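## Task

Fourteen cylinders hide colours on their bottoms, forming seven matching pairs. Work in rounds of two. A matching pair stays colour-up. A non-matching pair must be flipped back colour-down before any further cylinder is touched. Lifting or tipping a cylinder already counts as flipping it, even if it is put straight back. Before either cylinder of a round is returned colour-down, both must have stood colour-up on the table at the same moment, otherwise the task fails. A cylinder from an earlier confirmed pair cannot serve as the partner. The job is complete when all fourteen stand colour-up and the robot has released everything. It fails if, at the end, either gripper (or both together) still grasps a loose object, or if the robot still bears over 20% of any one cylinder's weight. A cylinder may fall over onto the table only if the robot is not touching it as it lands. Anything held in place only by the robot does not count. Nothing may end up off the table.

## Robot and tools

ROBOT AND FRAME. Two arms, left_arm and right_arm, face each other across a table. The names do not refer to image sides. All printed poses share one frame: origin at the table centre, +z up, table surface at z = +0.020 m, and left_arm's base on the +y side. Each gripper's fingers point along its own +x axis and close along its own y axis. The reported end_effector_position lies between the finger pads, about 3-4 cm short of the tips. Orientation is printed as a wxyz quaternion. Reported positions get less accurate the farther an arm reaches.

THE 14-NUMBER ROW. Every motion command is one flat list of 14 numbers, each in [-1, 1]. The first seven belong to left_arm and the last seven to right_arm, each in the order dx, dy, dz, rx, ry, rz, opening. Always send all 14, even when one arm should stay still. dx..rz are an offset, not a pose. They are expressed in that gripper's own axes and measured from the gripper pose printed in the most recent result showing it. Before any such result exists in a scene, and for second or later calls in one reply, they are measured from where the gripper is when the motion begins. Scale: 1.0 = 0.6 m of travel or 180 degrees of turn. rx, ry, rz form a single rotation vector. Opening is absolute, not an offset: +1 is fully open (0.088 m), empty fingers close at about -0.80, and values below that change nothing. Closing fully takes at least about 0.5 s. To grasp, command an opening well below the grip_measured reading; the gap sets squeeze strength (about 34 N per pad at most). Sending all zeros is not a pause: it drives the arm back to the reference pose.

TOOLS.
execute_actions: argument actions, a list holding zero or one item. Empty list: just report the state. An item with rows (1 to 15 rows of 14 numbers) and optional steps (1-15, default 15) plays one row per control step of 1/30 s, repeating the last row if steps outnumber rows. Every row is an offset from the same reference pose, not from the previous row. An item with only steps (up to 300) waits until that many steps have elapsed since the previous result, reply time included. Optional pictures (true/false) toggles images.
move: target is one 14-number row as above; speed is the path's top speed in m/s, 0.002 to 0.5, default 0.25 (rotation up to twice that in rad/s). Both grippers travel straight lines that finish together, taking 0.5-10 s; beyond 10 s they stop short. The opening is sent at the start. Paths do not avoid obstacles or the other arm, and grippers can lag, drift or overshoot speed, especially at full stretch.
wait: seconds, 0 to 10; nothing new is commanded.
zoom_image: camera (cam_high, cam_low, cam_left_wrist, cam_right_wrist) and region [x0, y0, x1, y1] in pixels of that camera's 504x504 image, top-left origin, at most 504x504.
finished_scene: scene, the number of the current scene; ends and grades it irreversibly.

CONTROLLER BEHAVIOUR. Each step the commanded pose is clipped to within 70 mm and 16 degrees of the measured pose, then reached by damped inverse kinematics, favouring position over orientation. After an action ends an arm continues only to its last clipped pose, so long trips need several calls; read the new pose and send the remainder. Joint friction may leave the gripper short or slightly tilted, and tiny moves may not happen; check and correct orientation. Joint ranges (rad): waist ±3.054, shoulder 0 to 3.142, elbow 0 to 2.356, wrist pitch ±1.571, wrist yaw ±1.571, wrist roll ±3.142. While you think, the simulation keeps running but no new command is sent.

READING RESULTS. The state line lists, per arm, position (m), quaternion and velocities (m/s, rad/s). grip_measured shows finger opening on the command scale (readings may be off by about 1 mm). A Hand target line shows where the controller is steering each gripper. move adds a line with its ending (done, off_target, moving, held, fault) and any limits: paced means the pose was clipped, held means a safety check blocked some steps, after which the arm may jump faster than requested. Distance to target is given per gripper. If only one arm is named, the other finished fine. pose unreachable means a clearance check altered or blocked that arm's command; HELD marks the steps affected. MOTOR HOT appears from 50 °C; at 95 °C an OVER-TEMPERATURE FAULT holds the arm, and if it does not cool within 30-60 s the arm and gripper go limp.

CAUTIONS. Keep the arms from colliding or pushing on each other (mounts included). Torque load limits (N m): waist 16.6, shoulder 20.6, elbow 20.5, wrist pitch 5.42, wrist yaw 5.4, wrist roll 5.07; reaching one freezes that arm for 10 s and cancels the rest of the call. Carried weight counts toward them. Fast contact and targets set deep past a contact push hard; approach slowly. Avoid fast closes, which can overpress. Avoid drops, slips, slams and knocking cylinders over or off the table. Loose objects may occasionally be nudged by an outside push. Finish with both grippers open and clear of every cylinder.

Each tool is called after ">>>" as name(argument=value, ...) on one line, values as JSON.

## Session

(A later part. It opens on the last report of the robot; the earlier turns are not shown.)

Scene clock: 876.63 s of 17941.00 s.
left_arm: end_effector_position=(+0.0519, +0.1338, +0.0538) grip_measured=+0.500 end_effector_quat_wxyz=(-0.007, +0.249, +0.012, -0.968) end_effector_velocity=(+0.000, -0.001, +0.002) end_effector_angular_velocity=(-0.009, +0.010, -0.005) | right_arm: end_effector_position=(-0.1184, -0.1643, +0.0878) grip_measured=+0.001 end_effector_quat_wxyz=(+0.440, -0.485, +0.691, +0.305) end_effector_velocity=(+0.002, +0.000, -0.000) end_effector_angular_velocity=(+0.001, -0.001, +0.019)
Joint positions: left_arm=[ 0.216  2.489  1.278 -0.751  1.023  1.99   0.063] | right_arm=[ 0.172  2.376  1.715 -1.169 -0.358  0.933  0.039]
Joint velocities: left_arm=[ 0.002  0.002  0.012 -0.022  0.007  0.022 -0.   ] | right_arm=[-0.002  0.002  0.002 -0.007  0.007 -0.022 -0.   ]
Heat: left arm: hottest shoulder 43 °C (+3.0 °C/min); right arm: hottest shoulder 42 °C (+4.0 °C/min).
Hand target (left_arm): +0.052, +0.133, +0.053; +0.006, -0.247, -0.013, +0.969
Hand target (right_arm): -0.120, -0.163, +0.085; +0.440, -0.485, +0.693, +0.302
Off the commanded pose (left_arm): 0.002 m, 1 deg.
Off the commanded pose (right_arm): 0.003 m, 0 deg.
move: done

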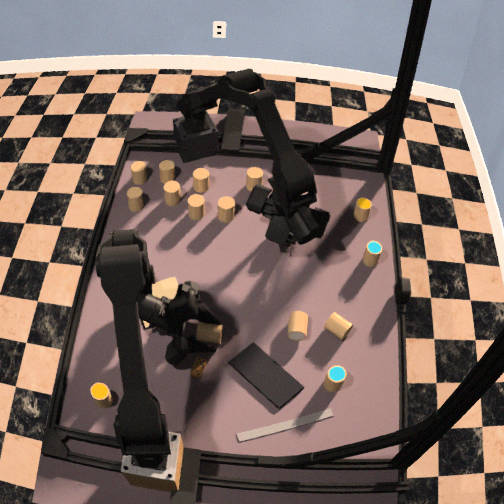

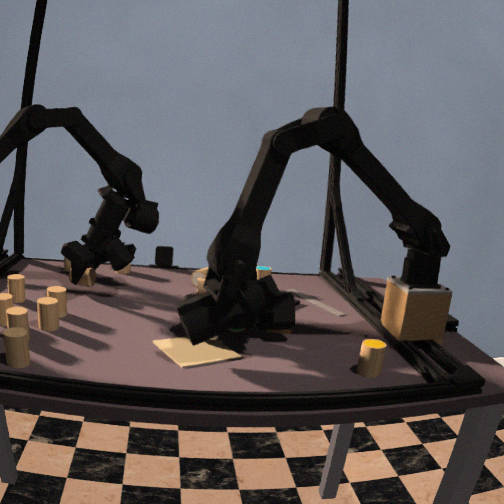

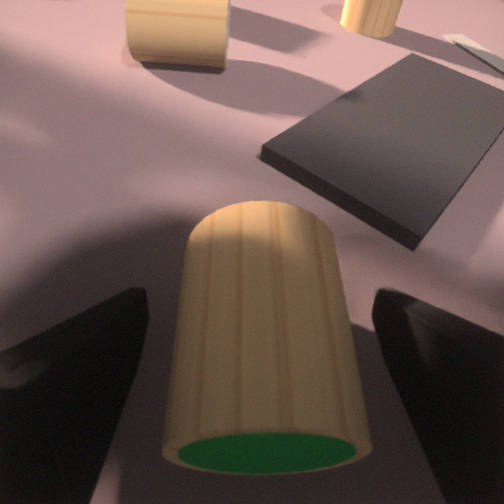

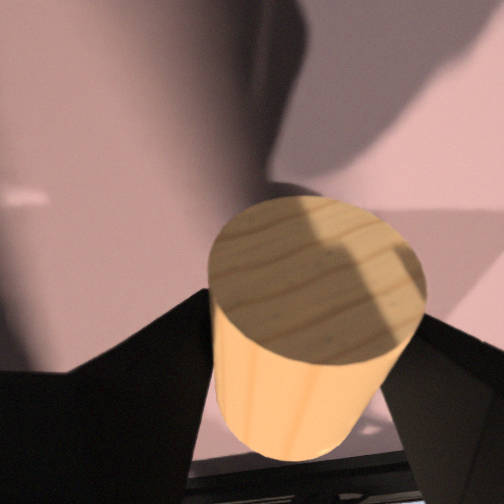

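>>> move(target=[0,0,0,0,0,0,-0.3,0.035,0,0.016,0,-0.006,0,-0.3], speed=0.04)

>>> execute_actions(actions=[{"rows":[[-0.008,0,0.015,0,0,0,-0.3,0,0,0,0,0,0,0.5],[-0.016,0,0.03,0,0,0,-0.3,0,0,0,0,0,0,0.5],[-0.024,0,0.045,0,0,0,-0.3,0,0,0,0,0,0,0.5],[-0.032,0,0.058,0,0,0,-0.3,0,0,0,0,0,0,0.5],[-0.038,0,0.068,0,0,0,-0.3,0,0,0,0,0,0,0.5],[-0.038,0,0.068,0,0,0,-0.3,-0.02,0,-0.007,0,0,0,0.5]],"steps":12}], pictures=false)

>>> move(target=[-0.303,-0.167,-0.185,-0.631,0.32,0.185,-0.3,0.047,0.005,-0.013,0,-0.5,0,0.5], speed=0.5)

Scene clock: 886.93 s of 17941.00 s.
left_arm: end_effector_position=(+0.0518, +0.1339, +0.0537) grip_measured=+0.008 end_effector_quat_wxyz=(-0.007, +0.248, +0.013, -0.969) end_effector_velocity=(-0.001, +0.005, -0.001) end_effector_angular_velocity=(+0.034, -0.001, -0.002) | right_arm: end_effector_position=(-0.1202, -0.1610, +0.0710) grip_measured=+0.001 end_effector_quat_wxyz=(+0.446, -0.476, +0.688, +0.318) end_effector_velocity=(+0.001, -0.002, -0.001) end_effector_angular_velocity=(-0.013, +0.001, +0.003)
Joint positions: left_arm=[ 0.216  2.491  1.28  -0.753  1.024  1.991  0.039] | right_arm=[ 0.175  2.393  1.681 -1.087 -0.347  0.94   0.039]
Joint velocities: left_arm=[-0.002  0.002 -0.002 -0.022 -0.007 -0.007 -0.   ] | right_arm=[-0.002  0.002 -0.002 -0.007 -0.007 -0.007 -0.   ]
Heat: left arm: hottest shoulder 42 °C (+0.0 °C/min); right arm: hottest shoulder 42 °C (+1.0 °C/min).
Hand target (left_arm): +0.052, +0.134, +0.054; +0.007, -0.249, -0.012, +0.968
Hand target (right_arm): -0.118, -0.165, +0.065; +0.447, -0.482, +0.687, +0.310
Off the commanded pose (left_arm): 0.000 m, 0 deg.
Off the commanded pose (right_arm): 0.007 m, 1 deg.
move: done

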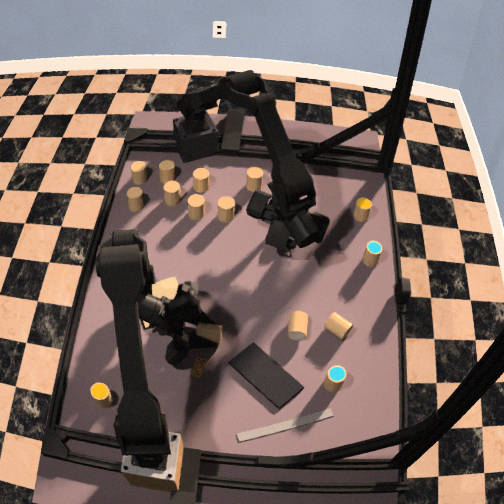

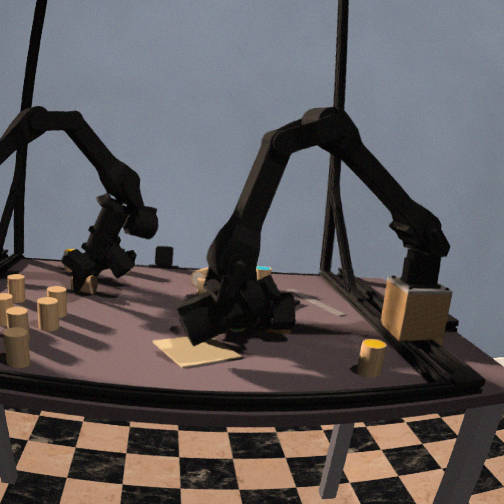

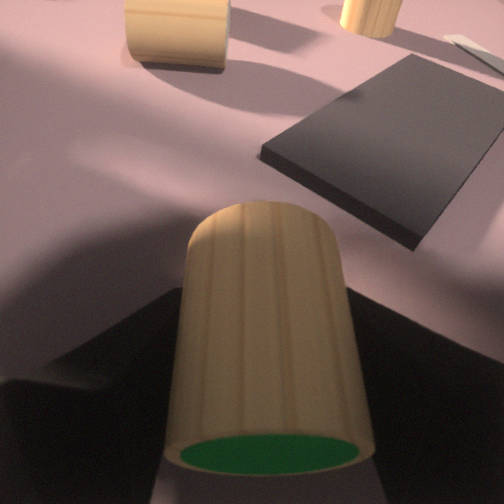

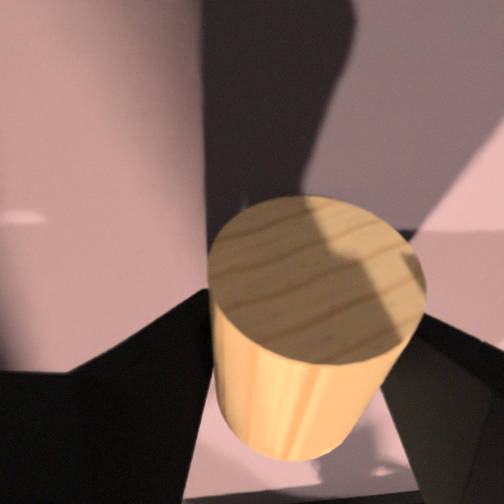

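Scene clock: 887.33 s of 17941.00 s.
left_arm: end_effector_position=(+0.0520, +0.1332, +0.0970) grip_measured=+0.008 end_effector_quat_wxyz=(-0.007, +0.248, +0.015, -0.969) end_effector_velocity=(-0.002, +0.008, +0.004) end_effector_angular_velocity=(+0.068, +0.006, -0.002) | right_arm: end_effector_position=(-0.1168, -0.1656, +0.0732) grip_measured=+0.491 end_effector_quat_wxyz=(+0.446, -0.484, +0.688, +0.305) end_effector_velocity=(+0.005, -0.007, +0.007) end_effector_angular_velocity=(-0.045, -0.022, +0.002)
Joint positions: left_arm=[ 0.216  2.364  1.268 -0.871  1.023  1.99   0.039] | right_arm=[ 0.175  2.393  1.684 -1.12  -0.347  0.94   0.063]
Joint velocities: left_arm=[-0.002 -0.002  0.002 -0.066 -0.007 -0.007  0.   ] | right_arm=[-0.002 -0.002  0.012 -0.066 -0.007 -0.007  0.005]
Heat: left arm: hottest shoulder 42 °C (+0.0 °C/min); right arm: hottest shoulder 42 °C (+1.0 °C/min).
Hand target (left_arm): +0.052, +0.132, +0.101; +0.007, -0.248, -0.013, +0.969
Hand target (right_arm): -0.120, -0.160, +0.084; +0.446, -0.476, +0.688, +0.318
Off the commanded pose (left_arm): 0.003 m, 0 deg.
Off the commanded pose (right_arm): 0.012 m, 2 deg.
Steps of this call (steps 1 to 12: all 12 steps of this action). Readings (end_effector_position):
1: left_arm (+0.0519, +0.1338, +0.0541) | right_arm (-0.1202, -0.1610, +0.0710)
2: left_arm (+0.0519, +0.1342, +0.0564) | right_arm (-0.1202, -0.1610, +0.0710)
4: left_arm (+0.0514, +0.1368, +0.0662) | right_arm (-0.1202, -0.1609, +0.0710)
8: left_arm (+0.0520, +0.1335, +0.0905) | right_arm (-0.1177, -0.1644, +0.0725)
12: the state above

Scene clock: 890.40 s of 17941.00 s.
left_arm: end_effector_position=(+0.2647, +0.2335, +0.0916) grip_measured=+0.008 end_effector_quat_wxyz=(+0.410, +0.498, +0.708, -0.288) end_effector_velocity=(-0.002, -0.001, +0.002) end_effector_angular_velocity=(+0.000, +0.003, +0.008) | right_arm: end_effector_position=(-0.1259, -0.1823, +0.0532) grip_measured=+0.500 end_effector_quat_wxyz=(+0.799, -0.126, +0.179, +0.560) end_effector_velocity=(+0.003, +0.000, -0.000) end_effector_angular_velocity=(-0.000, -0.020, -0.000)
Joint positions: left_arm=[ 0.533  2.274  1.361 -1.172 -0.09   0.155  0.039] | right_arm=[ 0.717  2.357  1.123 -0.233  1.127  1.454  0.064]
Joint velocities: left_arm=[-0.002 -0.002  0.002 -0.007  0.007 -0.007  0.   ] | right_arm=[-0.002  0.002 -0.002 -0.007  0.007 -0.007 -0.   ]
Heat: left arm: hottest shoulder 42 °C (-1.0 °C/min); right arm: hottest shoulder 42 °C (+1.0 °C/min).
Hand target (left_arm): +0.266, +0.233, +0.091; +0.410, +0.498, +0.708, -0.285
Hand target (right_arm): -0.125, -0.183, +0.050; +0.799, -0.128, +0.175, +0.560
Off the commanded pose (left_arm): 0.001 m, 0 deg.
Off the commanded pose (right_arm): 0.002 m, 1 deg.
move: done

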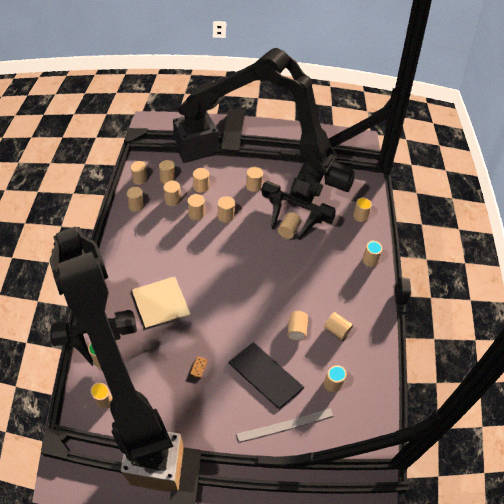

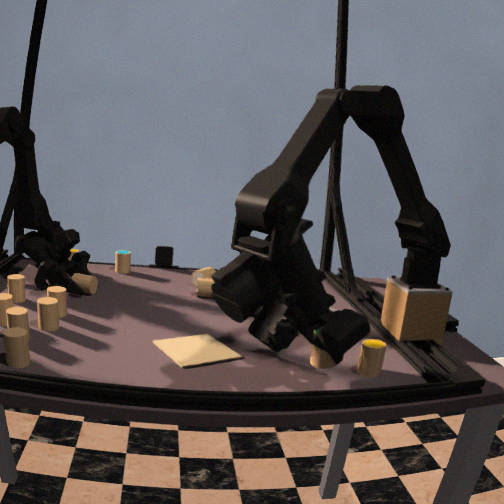

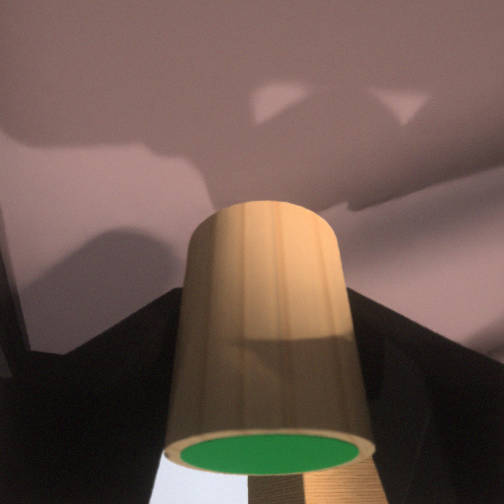

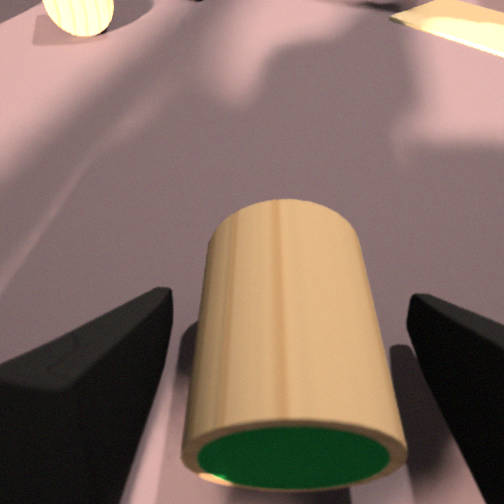

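>>> move(target=[0.05,0,0.029,0,-0.007,0,-0.3,0,0.004,0,0,0,0,-0.3], speed=0.05)

>>> execute_actions(actions=[{"rows":[[0,0,0,0,0,0,0.5,-0.008,0,0.017,0,0,0,-0.3],[0,0,0,0,0,0,0.5,-0.016,0,0.035,0,0,0,-0.3],[0,0,0,0,0,0,0.5,-0.024,0,0.052,0,0,0,-0.3],[0,0,0,0,0,0,0.5,-0.033,0,0.07,0,0,0,-0.3],[0,0,0,0,0,0,0.5,-0.033,0,0.07,0,0,0,-0.3],[-0.015,0,-0.008,0,0,0,0.5,-0.033,0,0.07,0,0,0,-0.3],[-0.03,0,-0.016,0,0,0,0.5,-0.033,0,0.07,0,0,0,-0.3],[-0.045,0,-0.025,0,0,0,0.5,-0.033,0,0.07,0,0,0,-0.3],[-0.06,0,-0.033,0,0,0,0.5,-0.033,0,0.07,0,0,0,-0.3],[-0.075,0,-0.041,0,0,0,0.5,-0.033,0,0.07,0,0,0,-0.3],[-0.09,0,-0.049,0,0,0,0.5,-0.033,0,0.07,0,0,0,-0.3],[-0.105,0,-0.057,0,0,0,0.5,-0.033,0,0.07,0,0,0,-0.3],[-0.12,0,-0.066,0,0,0,0.5,-0.033,0,0.07,0,0,0,-0.3]],"steps":15}], pictures=false)

>>> move(target=[-0.21,-0.462,0.473,0.121,-0.505,-0.036,0.5,0.13,0.238,0.07,0.402,0.431,-0.144,-0.3], speed=0.5)

Scene clock: 907.13 s of 17941.00 s.
left_arm: end_effector_position=(+0.2660, +0.2318, +0.0643) grip_measured=+0.008 end_effector_quat_wxyz=(+0.421, +0.496, +0.701, -0.293) end_effector_velocity=(+0.001, +0.003, +0.001) end_effector_angular_velocity=(+0.011, -0.005, +0.005) | right_arm: end_effector_position=(-0.1259, -0.1822, +0.0531) grip_measured=-0.001 end_effector_quat_wxyz=(+0.799, -0.127, +0.176, +0.560) end_effector_velocity=(+0.000, -0.003, -0.005) end_effector_angular_velocity=(-0.023, -0.000, +0.008)
Joint positions: left_arm=[ 0.533  2.325  1.332 -1.064 -0.091  0.155  0.039] | right_arm=[ 0.717  2.36   1.126 -0.238  1.13   1.455  0.039]
Joint velocities: left_arm=[ 0.002 -0.002 -0.002 -0.007 -0.007 -0.007 -0.   ] | right_arm=[ 0.002  0.002 -0.007  0.007 -0.022 -0.007 -0.   ]
Heat: left arm: hottest shoulder 42 °C (-1.0 °C/min); right arm: hottest shoulder 40 °C (+0.0 °C/min).
Hand target (left_arm): +0.265, +0.234, +0.057; +0.418, +0.495, +0.703, -0.293
Hand target (right_arm): -0.128, -0.182, +0.053; +0.799, -0.126, +0.179, +0.560
Off the commanded pose (left_arm): 0.008 m, 0 deg.
Off the commanded pose (right_arm): 0.002 m, 0 deg.
move: done

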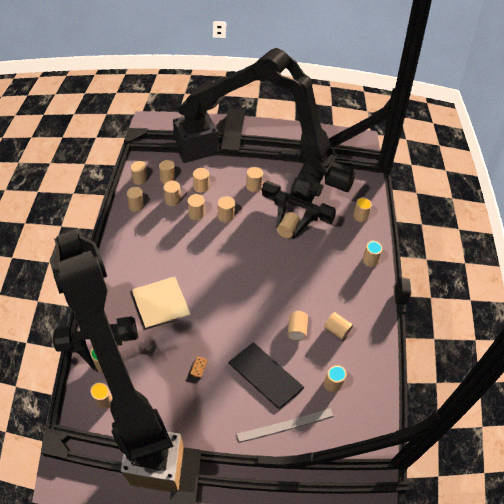

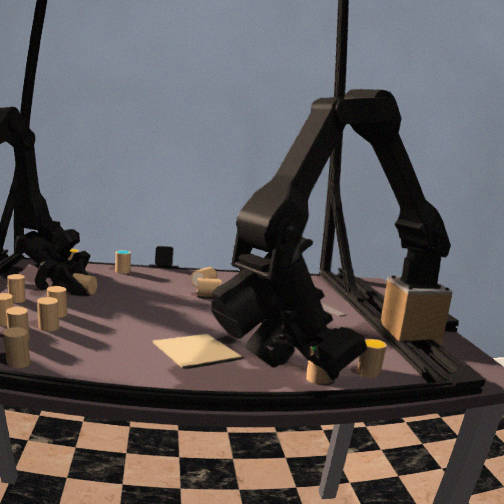

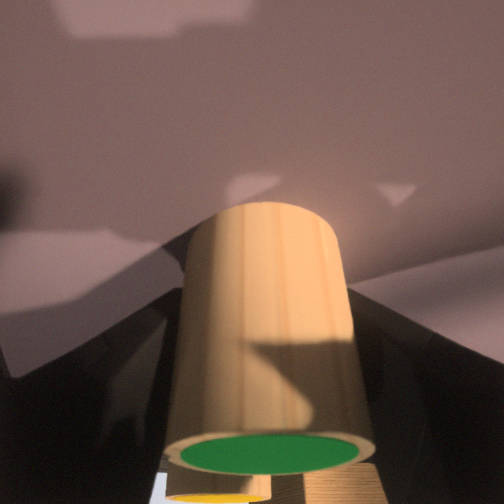

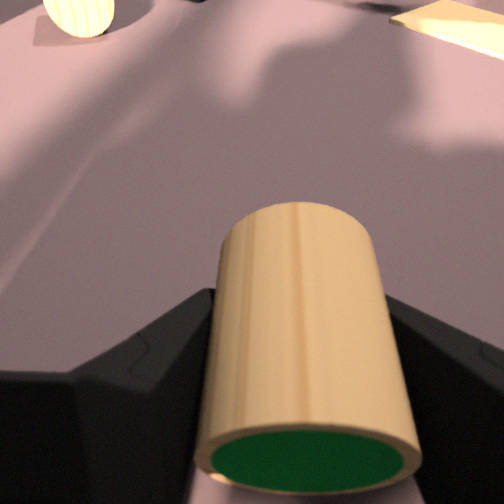

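Scene clock: 907.63 s of 17941.00 s.
left_arm: end_effector_position=(+0.2638, +0.2355, +0.1304) grip_measured=+0.497 end_effector_quat_wxyz=(+0.415, +0.497, +0.705, -0.290) end_effector_velocity=(+0.029, -0.045, +0.206) end_effector_angular_velocity=(-0.243, -0.159, -0.019) | right_arm: end_effector_position=(-0.1240, -0.1832, +0.0944) grip_measured=-0.001 end_effector_quat_wxyz=(+0.800, -0.134, +0.173, +0.558) end_effector_velocity=(+0.001, -0.000, +0.001) end_effector_angular_velocity=(-0.010, -0.006, +0.001)
Joint positions: left_arm=[ 0.533  2.172  1.374 -1.275 -0.091  0.156  0.063] | right_arm=[ 0.717  2.231  1.124 -0.381  1.128  1.455  0.039]
Joint velocities: left_arm=[-0.002 -0.481  0.286 -0.476 -0.022  0.007  0.001] | right_arm=[-0.002 -0.007 -0.002 -0.007 -0.007 -0.007 -0.   ]
Heat: left arm: hottest shoulder 42 °C (-1.0 °C/min); right arm: hottest shoulder 41 °C (+1.0 °C/min).
Hand target (left_arm): +0.265, +0.233, +0.146; +0.421, +0.496, +0.701, -0.293
Hand target (right_arm): -0.127, -0.182, +0.100; +0.799, -0.127, +0.176, +0.560
Off the commanded pose (left_arm): 0.016 m, 1 deg.
Off the commanded pose (right_arm): 0.006 m, 1 deg.
Steps of this call (steps 1 to 15: all 15 steps of this action). Readings (end_effector_position):
1: left_arm (+0.2659, +0.2319, +0.0642) | right_arm (-0.1254, -0.1825, +0.0534)
2: left_arm (+0.2659, +0.2320, +0.0643) | right_arm (-0.1247, -0.1829, +0.0555)
4: left_arm (+0.2665, +0.2309, +0.0635) | right_arm (-0.1220, -0.1842, +0.0643)
8: left_arm (+0.2639, +0.2355, +0.0720) | right_arm (-0.1249, -0.1829, +0.0885)
15: the state above

Scene clock: 910.63 s of 17941.00 s.
left_arm: end_effector_position=(+0.1050, -0.1471, +0.1161) grip_measured=+0.500 end_effector_quat_wxyz=(+0.681, +0.167, +0.166, -0.693) end_effector_velocity=(-0.000, +0.004, -0.010) end_effector_angular_velocity=(+0.032, +0.003, +0.007) | right_arm: end_effector_position=(-0.2267, -0.0524, +0.1004) grip_measured=-0.001 end_effector_quat_wxyz=(+0.547, -0.000, +0.837, +0.000) end_effector_velocity=(+0.002, -0.002, -0.002) end_effector_angular_velocity=(-0.017, -0.002, -0.007)
Joint positions: left_arm=[-0.002  2.538  1.555  0.508  0.006 -0.001  0.063] | right_arm=[ 0.223  2.564  2.123 -0.861 -0.317  2.293  0.039]
Joint velocities: left_arm=[-0.002  0.007 -0.002 -0.022 -0.007 -0.007 -0.   ] | right_arm=[-0.002  0.002 -0.002 -0.007 -0.007  0.007 -0.   ]
Heat: left arm: hottest shoulder 42 °C (-1.0 °C/min); right arm: hottest shoulder 41 °C (+1.0 °C/min).
Hand target (left_arm): +0.105, -0.149, +0.116; +0.683, +0.166, +0.164, -0.693
Hand target (right_arm): -0.228, -0.051, +0.097; +0.546, -0.001, +0.838, -0.002
Off the commanded pose (left_arm): 0.004 m, 1 deg.
Off the commanded pose (right_arm): 0.005 m, 1 deg.
move: done

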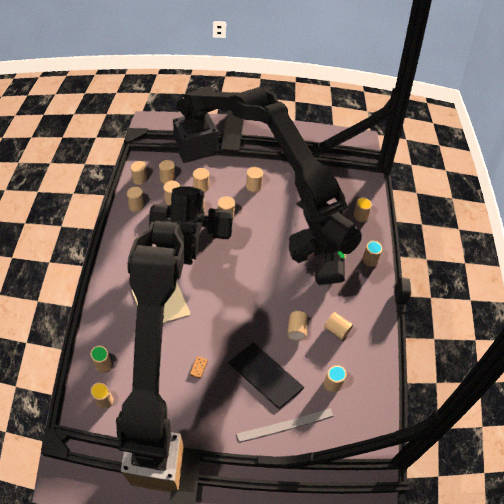

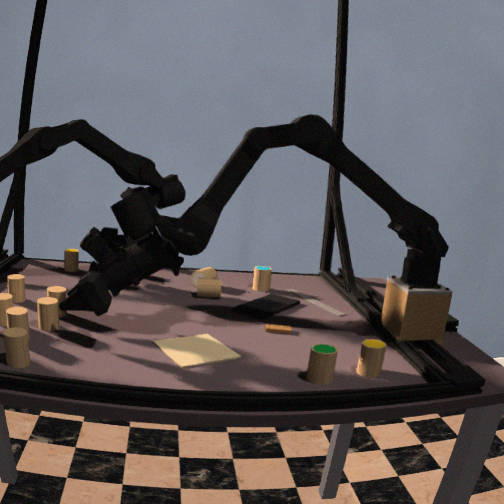

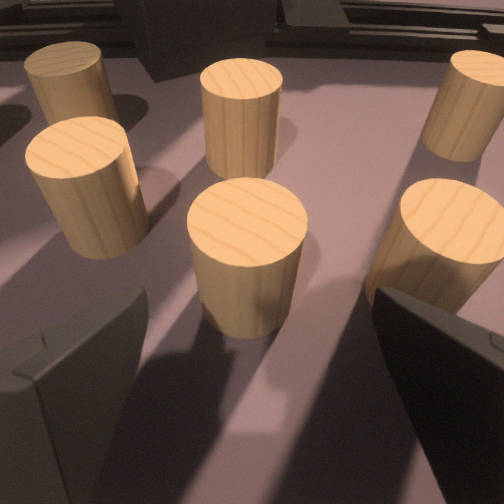

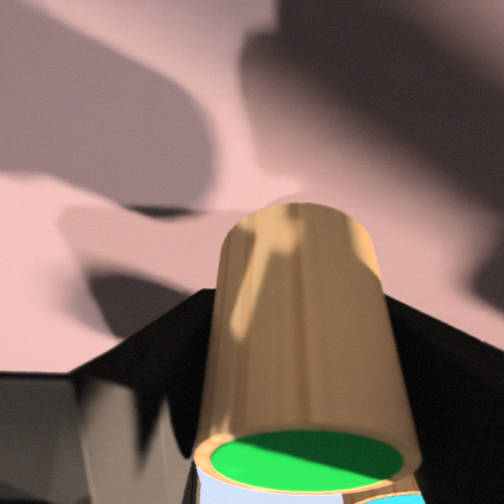

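>>> move(target=[0.07,0.011,-0.009,0,0.004,0,0.3,0.043,0,0.019,0,0.008,0,-0.3], speed=0.07)

>>> execute_actions(actions=[{"rows":[[0,0,0,0,0,0,0.3,0,0,0,0,0,0,0.5]],"steps":7}], pictures=false)

Scene clock: 922.83 s of 17941.00 s.
left_arm: end_effector_position=(+0.1099, -0.1796, +0.0927) grip_measured=+0.300 end_effector_quat_wxyz=(+0.680, +0.172, +0.172, -0.691) end_effector_velocity=(+0.002, -0.004, +0.007) end_effector_angular_velocity=(-0.012, -0.004, +0.020) | right_arm: end_effector_position=(-0.2292, -0.0493, +0.0833) grip_measured=-0.001 end_effector_quat_wxyz=(+0.532, +0.005, +0.847, +0.009) end_effector_velocity=(+0.004, -0.002, +0.001) end_effector_angular_velocity=(-0.006, -0.016, +0.002)
Joint positions: left_arm=[0.008 2.696 1.793 0.412 0.014 0.003 0.054] | right_arm=[ 0.218  2.57   2.052 -0.747 -0.334  2.293  0.039]
Joint velocities: left_arm=[-0.002 -0.002  0.017 -0.007 -0.022 -0.007 -0.   ] | right_arm=[-0.002 -0.007 -0.002 -0.022  0.007 -0.007 -0.   ]
Heat: left arm: hottest shoulder 44 °C (+1.0 °C/min); right arm: hottest shoulder 43 °C (+2.0 °C/min).
Hand target (left_arm): +0.111, -0.182, +0.092; +0.680, +0.171, +0.171, -0.692
Hand target (right_arm): -0.226, -0.052, +0.072; +0.537, -0.000, +0.844, +0.000
Off the commanded pose (left_arm): 0.003 m, 0 deg.
Off the commanded pose (right_arm): 0.012 m, 1 deg.
move: off_target (right_arm)

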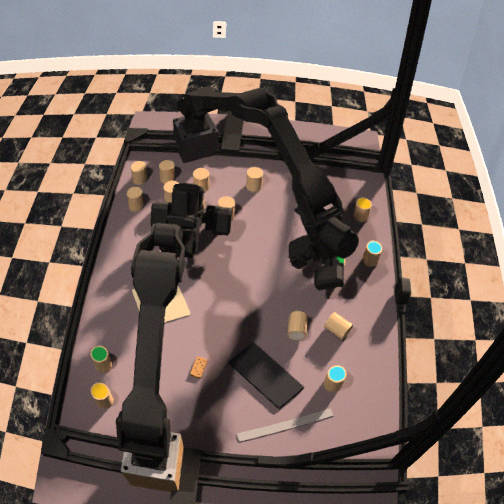

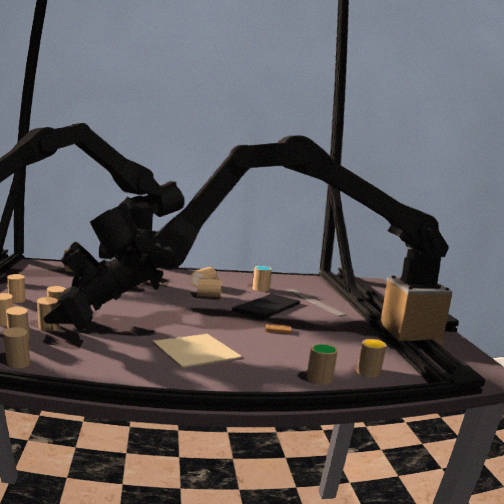

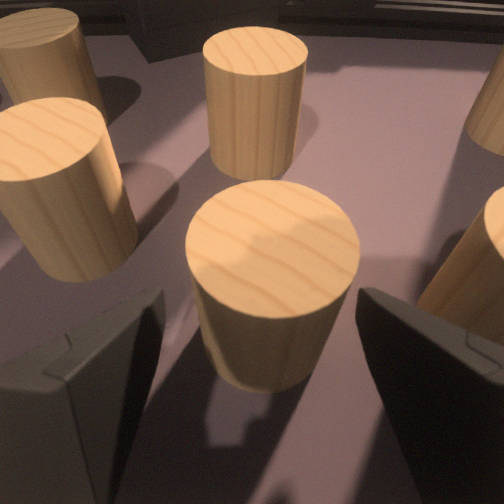

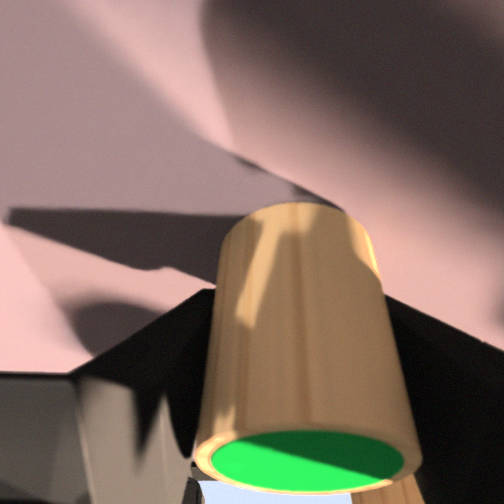

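Scene clock: 923.07 s of 17941.00 s.
left_arm: end_effector_position=(+0.1099, -0.1796, +0.0928) grip_measured=+0.300 end_effector_quat_wxyz=(+0.680, +0.172, +0.172, -0.691) end_effector_velocity=(-0.003, +0.003, -0.004) end_effector_angular_velocity=(+0.022, +0.010, -0.005) | right_arm: end_effector_position=(-0.2293, -0.0493, +0.0833) grip_measured=+0.471 end_effector_quat_wxyz=(+0.532, +0.005, +0.847, +0.009) end_effector_velocity=(-0.001, -0.002, +0.003) end_effector_angular_velocity=(-0.012, +0.015, +0.011)
Joint positions: left_arm=[0.008 2.696 1.794 0.412 0.014 0.003 0.054] | right_arm=[ 0.218  2.57   2.052 -0.746 -0.334  2.293  0.062]
Joint velocities: left_arm=[-0.002 -0.002 -0.002 -0.022  0.007 -0.007 -0.   ] | right_arm=[-0.002 -0.002  0.002 -0.007 -0.022 -0.007  0.032]
Heat: left arm: hottest shoulder 44 °C (+1.0 °C/min); right arm: hottest shoulder 43 °C (+2.0 °C/min).
Hand target (left_arm): +0.110, -0.180, +0.093; +0.680, +0.172, +0.172, -0.691
Hand target (right_arm): -0.229, -0.049, +0.083; +0.532, +0.005, +0.847, +0.008
Off the commanded pose (left_arm): 0.000 m, 0 deg.
Off the commanded pose (right_arm): 0.000 m, 0 deg.
Steps of this call (steps 1 to 7: all 7 steps of this action). Readings (end_effector_position):
1: left_arm (+0.1099, -0.1796, +0.0928) | right_arm (-0.2293, -0.0493, +0.0833)
2: left_arm (+0.1099, -0.1796, +0.0928) | right_arm (-0.2293, -0.0493, +0.0833)
4: left_arm (+0.1099, -0.1796, +0.0928) | right_arm (-0.2293, -0.0493, +0.0833)
7: the state above

>>> move(target=[0.035,-0.004,0.001,0,0,0,0.3,-0.1,-0.01,-0.04,0,0,0,0.5], speed=0.15)

Scene clock: 928.83 s of 17941.00 s.
left_arm: end_effector_position=(+0.1086, -0.1965, +0.0846) grip_measured=+0.300 end_effector_quat_wxyz=(+0.680, +0.172, +0.172, -0.691) end_effector_velocity=(-0.004, -0.002, +0.002) end_effector_angular_velocity=(-0.002, +0.016, +0.010) | right_arm: end_effector_position=(-0.2225, -0.0584, +0.1377) grip_measured=+0.500 end_effector_quat_wxyz=(+0.537, +0.001, +0.843, +0.001) end_effector_velocity=(+0.001, -0.001, +0.000) end_effector_angular_velocity=(-0.001, +0.001, +0.020)
Joint positions: left_arm=[0.006 2.777 1.932 0.352 0.013 0.002 0.054] | right_arm=[ 0.219  2.475  2.1   -0.91  -0.334  2.295  0.064]
Joint velocities: left_arm=[-0.007  0.002  0.012 -0.007 -0.007 -0.022 -0.   ] | right_arm=[-0.002 -0.002 -0.002 -0.007 -0.007 -0.022 -0.   ]
Heat: left arm: hottest shoulder 45 °C (+2.0 °C/min); right arm: hottest shoulder 44 °C (+2.0 °C/min).
Hand target (left_arm): +0.107, -0.198, +0.083; +0.680, +0.171, +0.172, -0.691
Hand target (right_arm): -0.225, -0.057, +0.148; +0.532, +0.005, +0.847, +0.009
Off the commanded pose (left_arm): 0.003 m, 0 deg.
Off the commanded pose (right_arm): 0.010 m, 1 deg.
After step 90, 1.90 s passed at rest.
move: off_target (right_arm)

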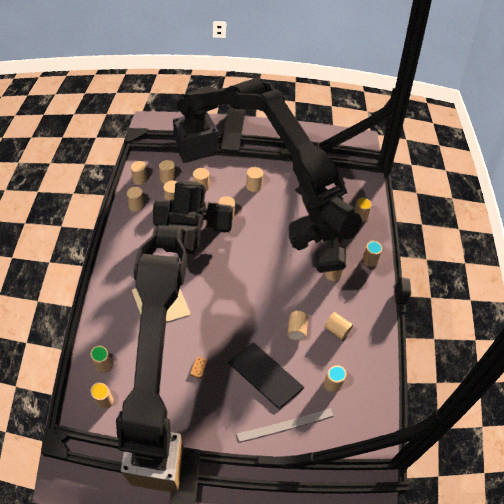

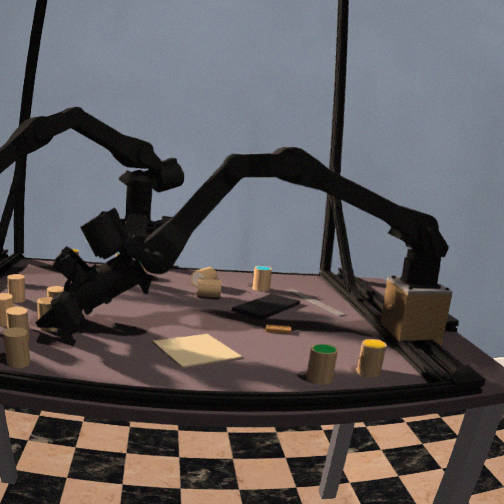

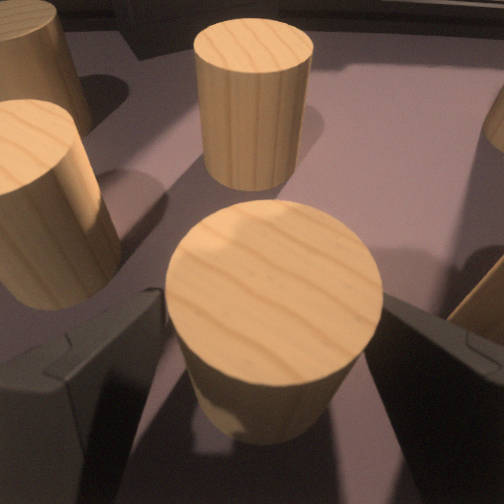

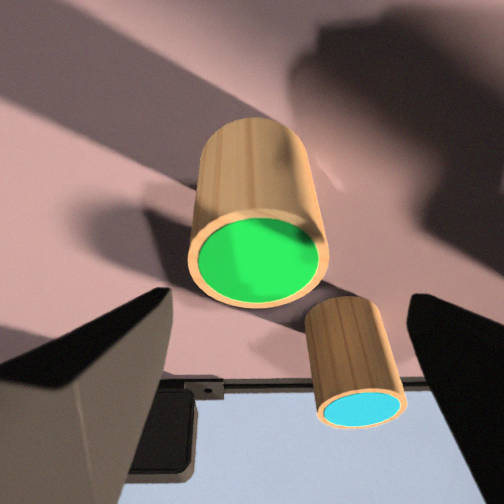

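>>> execute_actions(actions=[{"rows":[[0,0,0,0,0,0,-0.3,-0.002,-0.01,0.005,0,0,0,0.5],[0,0,0,0,0,0,-0.3,-0.005,-0.025,0.011,0,0,0,0.5],[0,0,0,0,0,0,-0.3,-0.01,-0.045,0.02,0,0,0,0.5],[0,0,0,0,0,0,-0.3,-0.015,-0.065,0.03,0,0,0,0.5],[0,0,0,0,0,0,-0.3,-0.019,-0.085,0.039,0,0,0,0.5],[0,0,0,0,0,0,-0.3,-0.023,-0.105,0.048,0,0,0,0.5],[-0.01,0,0.015,0,0,0,-0.3,-0.027,-0.125,0.057,0,0,0,0.5],[-0.02,0,0.03,0,0,0,-0.3,-0.031,-0.145,0.066,0,0,0,0.5],[-0.03,0,0.045,0,0,0,-0.3,-0.036,-0.165,0.075,0,0,0,0.5],[-0.04,0,0.058,0,0,0,-0.3,-0.04,-0.185,0.084,0,0,0,0.5],[-0.04,0,0.058,0,0,0,-0.3,-0.044,-0.205,0.093,0,0,0,0.5],[-0.04,0,0.058,0,0,0,-0.3,-0.048,-0.222,0.1,0,0,0,0.5],[-0.04,0,0.058,0,0,0,-0.3,-0.05,-0.233,0.105,0,0,0,0.5]],"steps":15}], pictures=false)

>>> move(target=[-0.456,-0.135,-0.3,0.52,0.385,-0.16,-0.3,-0.182,-0.143,0.39,-0.765,0,-0.357,0.5], speed=0.5)

Scene clock: 946.90 s of 17941.00 s.
left_arm: end_effector_position=(+0.1083, -0.1931, +0.1127) grip_measured=+0.011 end_effector_quat_wxyz=(+0.679, +0.176, +0.177, -0.691) end_effector_velocity=(+0.002, -0.020, +0.145) end_effector_angular_velocity=(-0.203, -0.003, +0.020) | right_arm: end_effector_position=(-0.1593, -0.1879, +0.1300) grip_measured=+0.500 end_effector_quat_wxyz=(+0.552, -0.021, +0.833, -0.013) end_effector_velocity=(+0.074, -0.171, +0.039) end_effector_angular_velocity=(+0.228, +0.205, -0.055)
Joint positions: left_arm=[0.005 2.693 1.896 0.292 0.013 0.002 0.04 ] | right_arm=[ 0.303  1.987  1.264 -0.601 -0.323  2.359  0.064]
Joint velocities: left_arm=[-0.002 -0.256 -0.046 -0.007 -0.022 -0.007 -0.   ] | right_arm=[ 0.183 -0.862 -1.175  0.696  0.066  0.242 -0.   ]
Heat: left arm: hottest shoulder 48 °C (+6.1 °C/min); right arm: hottest shoulder 49 °C (+7.1 °C/min).
Hand target (left_arm): +0.108, -0.193, +0.126; +0.680, +0.172, +0.172, -0.692
Hand target (right_arm): -0.153, -0.198, +0.136; +0.542, -0.007, +0.840, -0.003
Off the commanded pose (left_arm): 0.014 m, 1 deg.
Off the commanded pose (right_arm): 0.015 m, 4 deg.
Steps of this call (steps 1 to 90: nothing new was sent; then 14.57 s passed at rest; steps 91 to 105: all 15 steps of this action). Readings (end_effector_position):
91: left_arm (+0.1083, -0.1966, +0.0844) | right_arm (-0.2223, -0.0589, +0.1367)
92: left_arm (+0.1083, -0.1966, +0.0844) | right_arm (-0.2213, -0.0602, +0.1359)
94: left_arm (+0.1083, -0.1966, +0.0845) | right_arm (-0.2134, -0.0723, +0.1319)
98: left_arm (+0.1083, -0.1960, +0.0859) | right_arm (-0.1916, -0.1140, +0.1249)
105: the state above

Scene clock: 950.60 s of 17941.00 s.
left_arm: end_effector_position=(+0.0302, +0.1335, +0.0933) grip_measured=+0.011 end_effector_quat_wxyz=(-0.007, +0.853, -0.000, -0.522) end_effector_velocity=(-0.002, +0.004, +0.001) end_effector_angular_velocity=(+0.013, +0.004, -0.012) | right_arm: end_effector_position=(+0.1038, -0.2780, +0.1381) grip_measured=+0.500 end_effector_quat_wxyz=(+0.123, -0.825, +0.207, +0.511) end_effector_velocity=(+0.002, -0.001, -0.001) end_effector_angular_velocity=(+0.002, -0.003, +0.007)
Joint positions: left_arm=[-0.412  2.234  1.35  -0.9   -0.426  1.115  0.04 ] | right_arm=[ 0.033  1.654  0.837 -1.15   0.247 -0.548  0.064]
Joint velocities: left_arm=[-0.007 -0.007 -0.007 -0.007  0.007  0.007 -0.   ] | right_arm=[-0.002 -0.007 -0.012  0.007  0.007 -0.007 -0.   ]
Heat: left arm: hottest shoulder 49 °C (+7.1 °C/min); right arm: hottest shoulder 48 °C (+6.1 °C/min).
Hand target (left_arm): +0.031, +0.135, +0.094; -0.010, +0.855, -0.001, -0.519
Hand target (right_arm): +0.106, -0.279, +0.139; -0.125, +0.825, -0.205, -0.512
Off the commanded pose (left_arm): 0.003 m, 1 deg.
Off the commanded pose (right_arm): 0.002 m, 0 deg.
move: done

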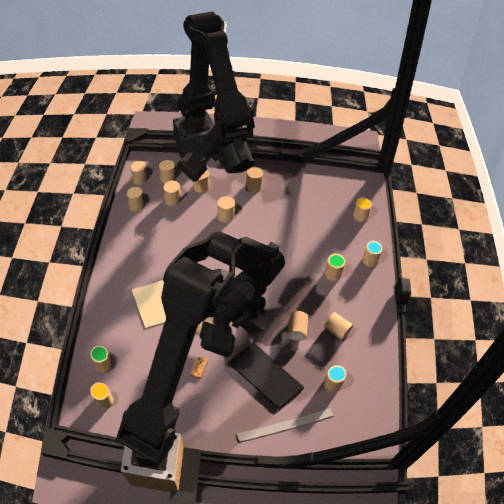

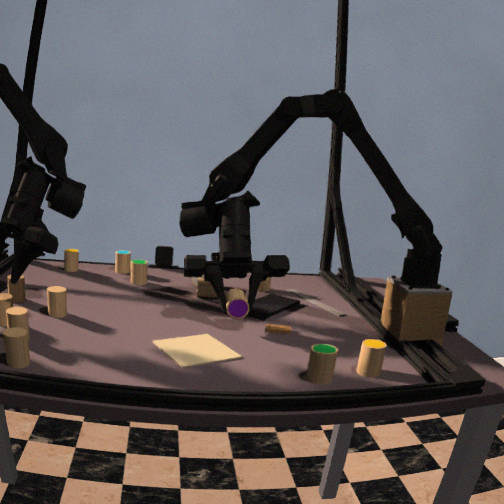

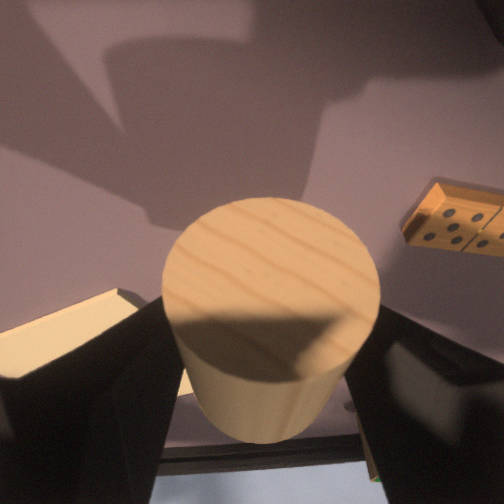

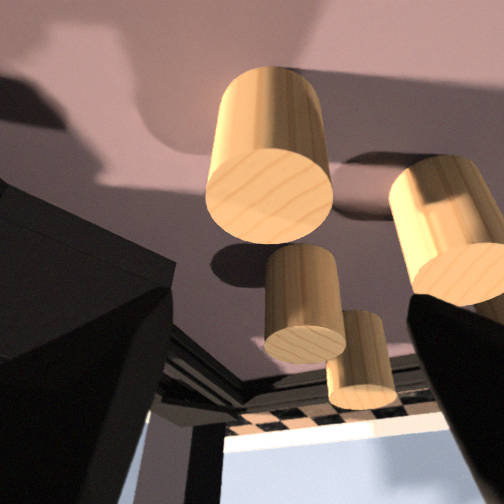

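>>> move(target=[0.048,0,0.024,0,0.006,0,-0.3,-0.066,0.149,0.162,0.04,-0.011,0.02,0.5], speed=0.2)

>>> execute_actions(actions=[{"rows":[[0,0,0,0,0,0,0.5,0,0,0,0,0,0,0.5],[0,0,0,0,0,0,0.5,0,0,0,0,0,0,0.5],[0,0,0,0,0,0,0.5,0,0,0,0,0,0,0.5],[0,0,0,0,0,0,0.5,0,0,0,0,0,0,0.5],[0,0,0,0,0,0,0.5,0,0,0,0,0,0,0.5],[-0.018,0,-0.009,0,0,0,0.5,0,0,0,0,0,0,0.5]],"steps":12}], pictures=false)

Scene clock: 961.23 s of 17941.00 s.
left_arm: end_effector_position=(+0.0301, +0.1311, +0.0664) grip_measured=+0.011 end_effector_quat_wxyz=(-0.003, +0.857, -0.003, -0.515) end_effector_velocity=(+0.001, +0.001, +0.001) end_effector_angular_velocity=(-0.013, -0.009, +0.028) | right_arm: end_effector_position=(-0.0276, -0.3104, +0.1312) grip_measured=+0.500 end_effector_quat_wxyz=(+0.161, -0.800, +0.262, +0.516) end_effector_velocity=(-0.000, -0.002, +0.000) end_effector_angular_velocity=(-0.012, +0.000, +0.006)
Joint positions: left_arm=[-0.416  2.306  1.342 -0.82  -0.442  1.107  0.04 ] | right_arm=[ 0.464  1.881  1.093 -1.212 -0.002 -0.028  0.064]
Joint velocities: left_arm=[-0.002 -0.002 -0.002 -0.007 -0.007 -0.037 -0.   ] | right_arm=[ 0.002  0.002  0.002 -0.007 -0.007 -0.007 -0.   ]
Heat: left arm: hottest shoulder 48 °C (+6.0 °C/min); right arm: hottest shoulder 45 °C (+4.0 °C/min).
Hand target (left_arm): +0.031, +0.134, +0.061; -0.008, +0.858, -0.000, -0.514
Hand target (right_arm): -0.030, -0.310, +0.130; -0.160, +0.800, -0.264, -0.515
Off the commanded pose (left_arm): 0.006 m, 1 deg.
Off the commanded pose (right_arm): 0.004 m, 0 deg.
move: done

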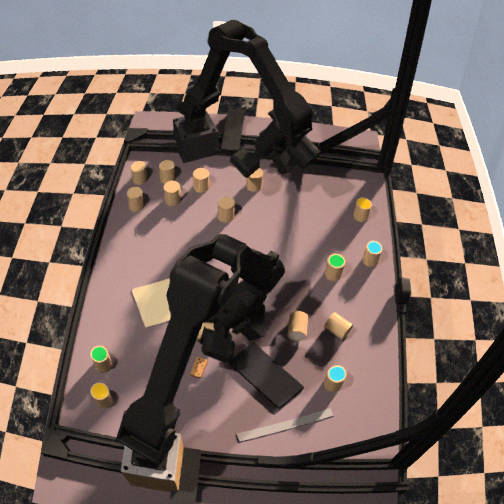

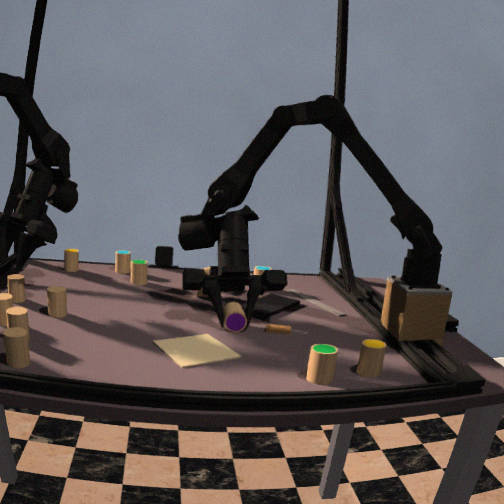

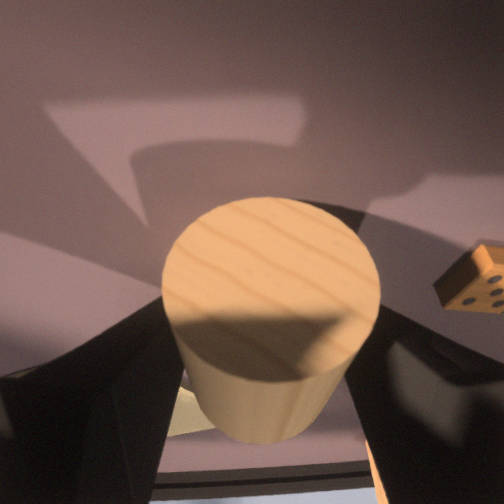

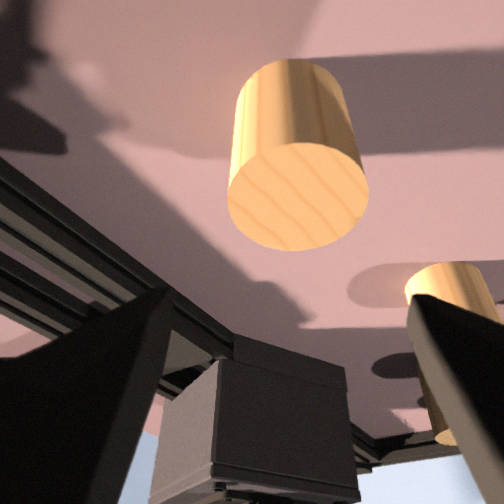

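Scene clock: 961.63 s of 17941.00 s.
left_arm: end_effector_position=(+0.0316, +0.1346, +0.0722) grip_measured=+0.491 end_effector_quat_wxyz=(-0.010, +0.859, +0.001, -0.512) end_effector_velocity=(+0.001, +0.005, +0.020) end_effector_angular_velocity=(+0.009, -0.014, -0.003) | right_arm: end_effector_position=(-0.0276, -0.3104, +0.1312) grip_measured=+0.500 end_effector_quat_wxyz=(+0.161, -0.800, +0.262, +0.516) end_effector_velocity=(+0.001, -0.002, +0.001) end_effector_angular_velocity=(-0.007, -0.004, -0.012)
Joint positions: left_arm=[-0.416  2.293  1.342 -0.851 -0.442  1.107  0.063] | right_arm=[ 0.464  1.881  1.093 -1.212 -0.002 -0.028  0.064]
Joint velocities: left_arm=[-0.007 -0.051 -0.002 -0.066 -0.007 -0.007  0.005] | right_arm=[-0.002 -0.002 -0.002 -0.007 -0.007  0.007 -0.   ]
Heat: left arm: hottest shoulder 48 °C (+6.1 °C/min); right arm: hottest shoulder 45 °C (+4.1 °C/min).
Hand target (left_arm): +0.030, +0.131, +0.078; -0.003, +0.857, -0.003, -0.515
Hand target (right_arm): -0.028, -0.310, +0.131; -0.161, +0.800, -0.262, -0.516
Off the commanded pose (left_arm): 0.007 m, 1 deg.
Off the commanded pose (right_arm): 0.000 m, 0 deg.
Steps of this call (steps 1 to 12: all 12 steps of this action). Readings (end_effector_position):
1: left_arm (+0.0301, +0.1311, +0.0664) | right_arm (-0.0276, -0.3104, +0.1312)
2: left_arm (+0.0300, +0.1311, +0.0664) | right_arm (-0.0276, -0.3104, +0.1312)
4: left_arm (+0.0300, +0.1309, +0.0663) | right_arm (-0.0276, -0.3104, +0.1312)
8: left_arm (+0.0315, +0.1343, +0.0692) | right_arm (-0.0276, -0.3104, +0.1312)
12: the state above

>>> move(target=[0.045,0.007,-0.016,0,-0.5,0,0.5,0.103,-0.003,0.051,0,0,0,0.5], speed=0.5)

Scene clock: 973.67 s of 17941.00 s.
left_arm: end_effector_position=(+0.0550, +0.1312, +0.0539) grip_measured=+0.500 end_effector_quat_wxyz=(-0.007, +0.251, +0.008, -0.968) end_effector_velocity=(-0.002, +0.000, +0.001) end_effector_angular_velocity=(+0.007, -0.004, -0.014) | right_arm: end_effector_position=(-0.0323, -0.3065, +0.0656) grip_measured=+0.500 end_effector_quat_wxyz=(+0.163, -0.795, +0.261, +0.523) end_effector_velocity=(+0.002, -0.001, +0.001) end_effector_angular_velocity=(-0.012, +0.000, -0.004)
Joint positions: left_arm=[ 0.222  2.494  1.293 -0.764  1.017  2.003  0.063] | right_arm=[ 0.463  2.046  1.017 -0.954 -0.002 -0.029  0.064]
Joint velocities: left_arm=[-0.007  0.002  0.012 -0.022 -0.007  0.007  0.   ] | right_arm=[-0.007 -0.002 -0.002 -0.007 -0.007 -0.007 -0.   ]
Heat: left arm: hottest shoulder 48 °C (+5.1 °C/min); right arm: hottest shoulder 43 °C (+2.0 °C/min).
Hand target (left_arm): +0.055, +0.130, +0.053; +0.006, -0.249, -0.008, +0.969
Hand target (right_arm): -0.029, -0.308, +0.062; -0.161, +0.800, -0.262, -0.516
Off the commanded pose (left_arm): 0.002 m, 1 deg.
Off the commanded pose (right_arm): 0.005 m, 1 deg.
After step 90, 6.87 s passed at rest.
move: done

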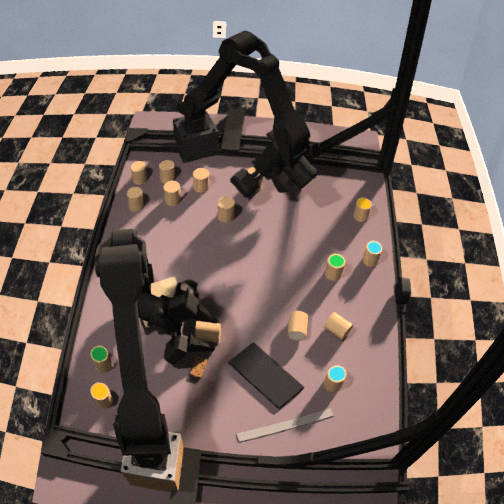

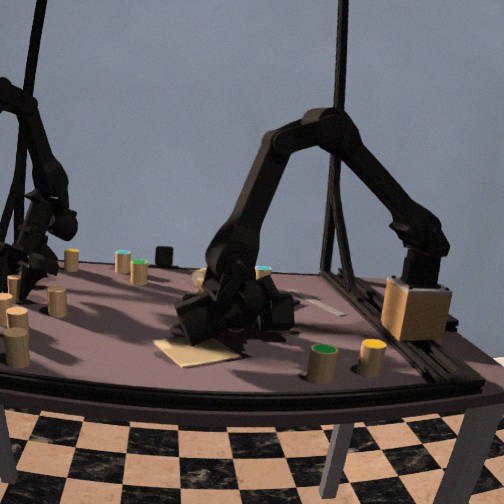

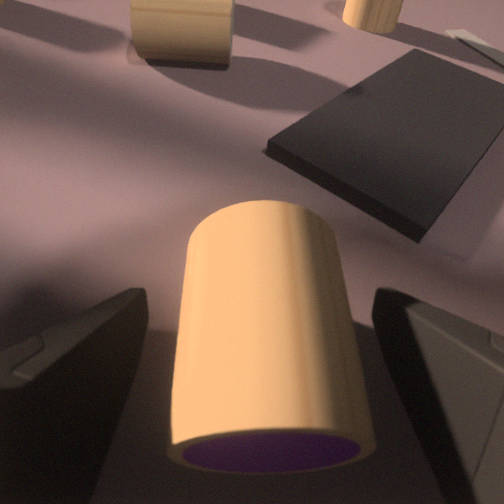

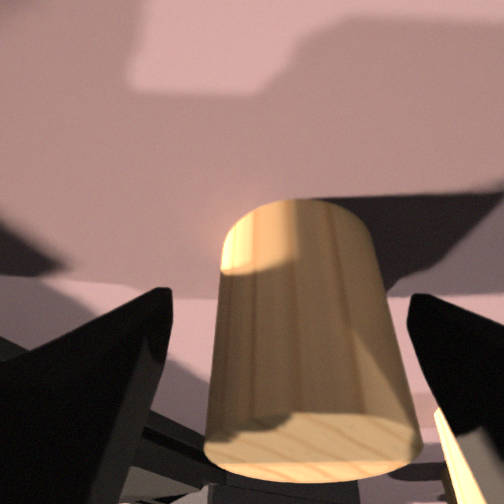

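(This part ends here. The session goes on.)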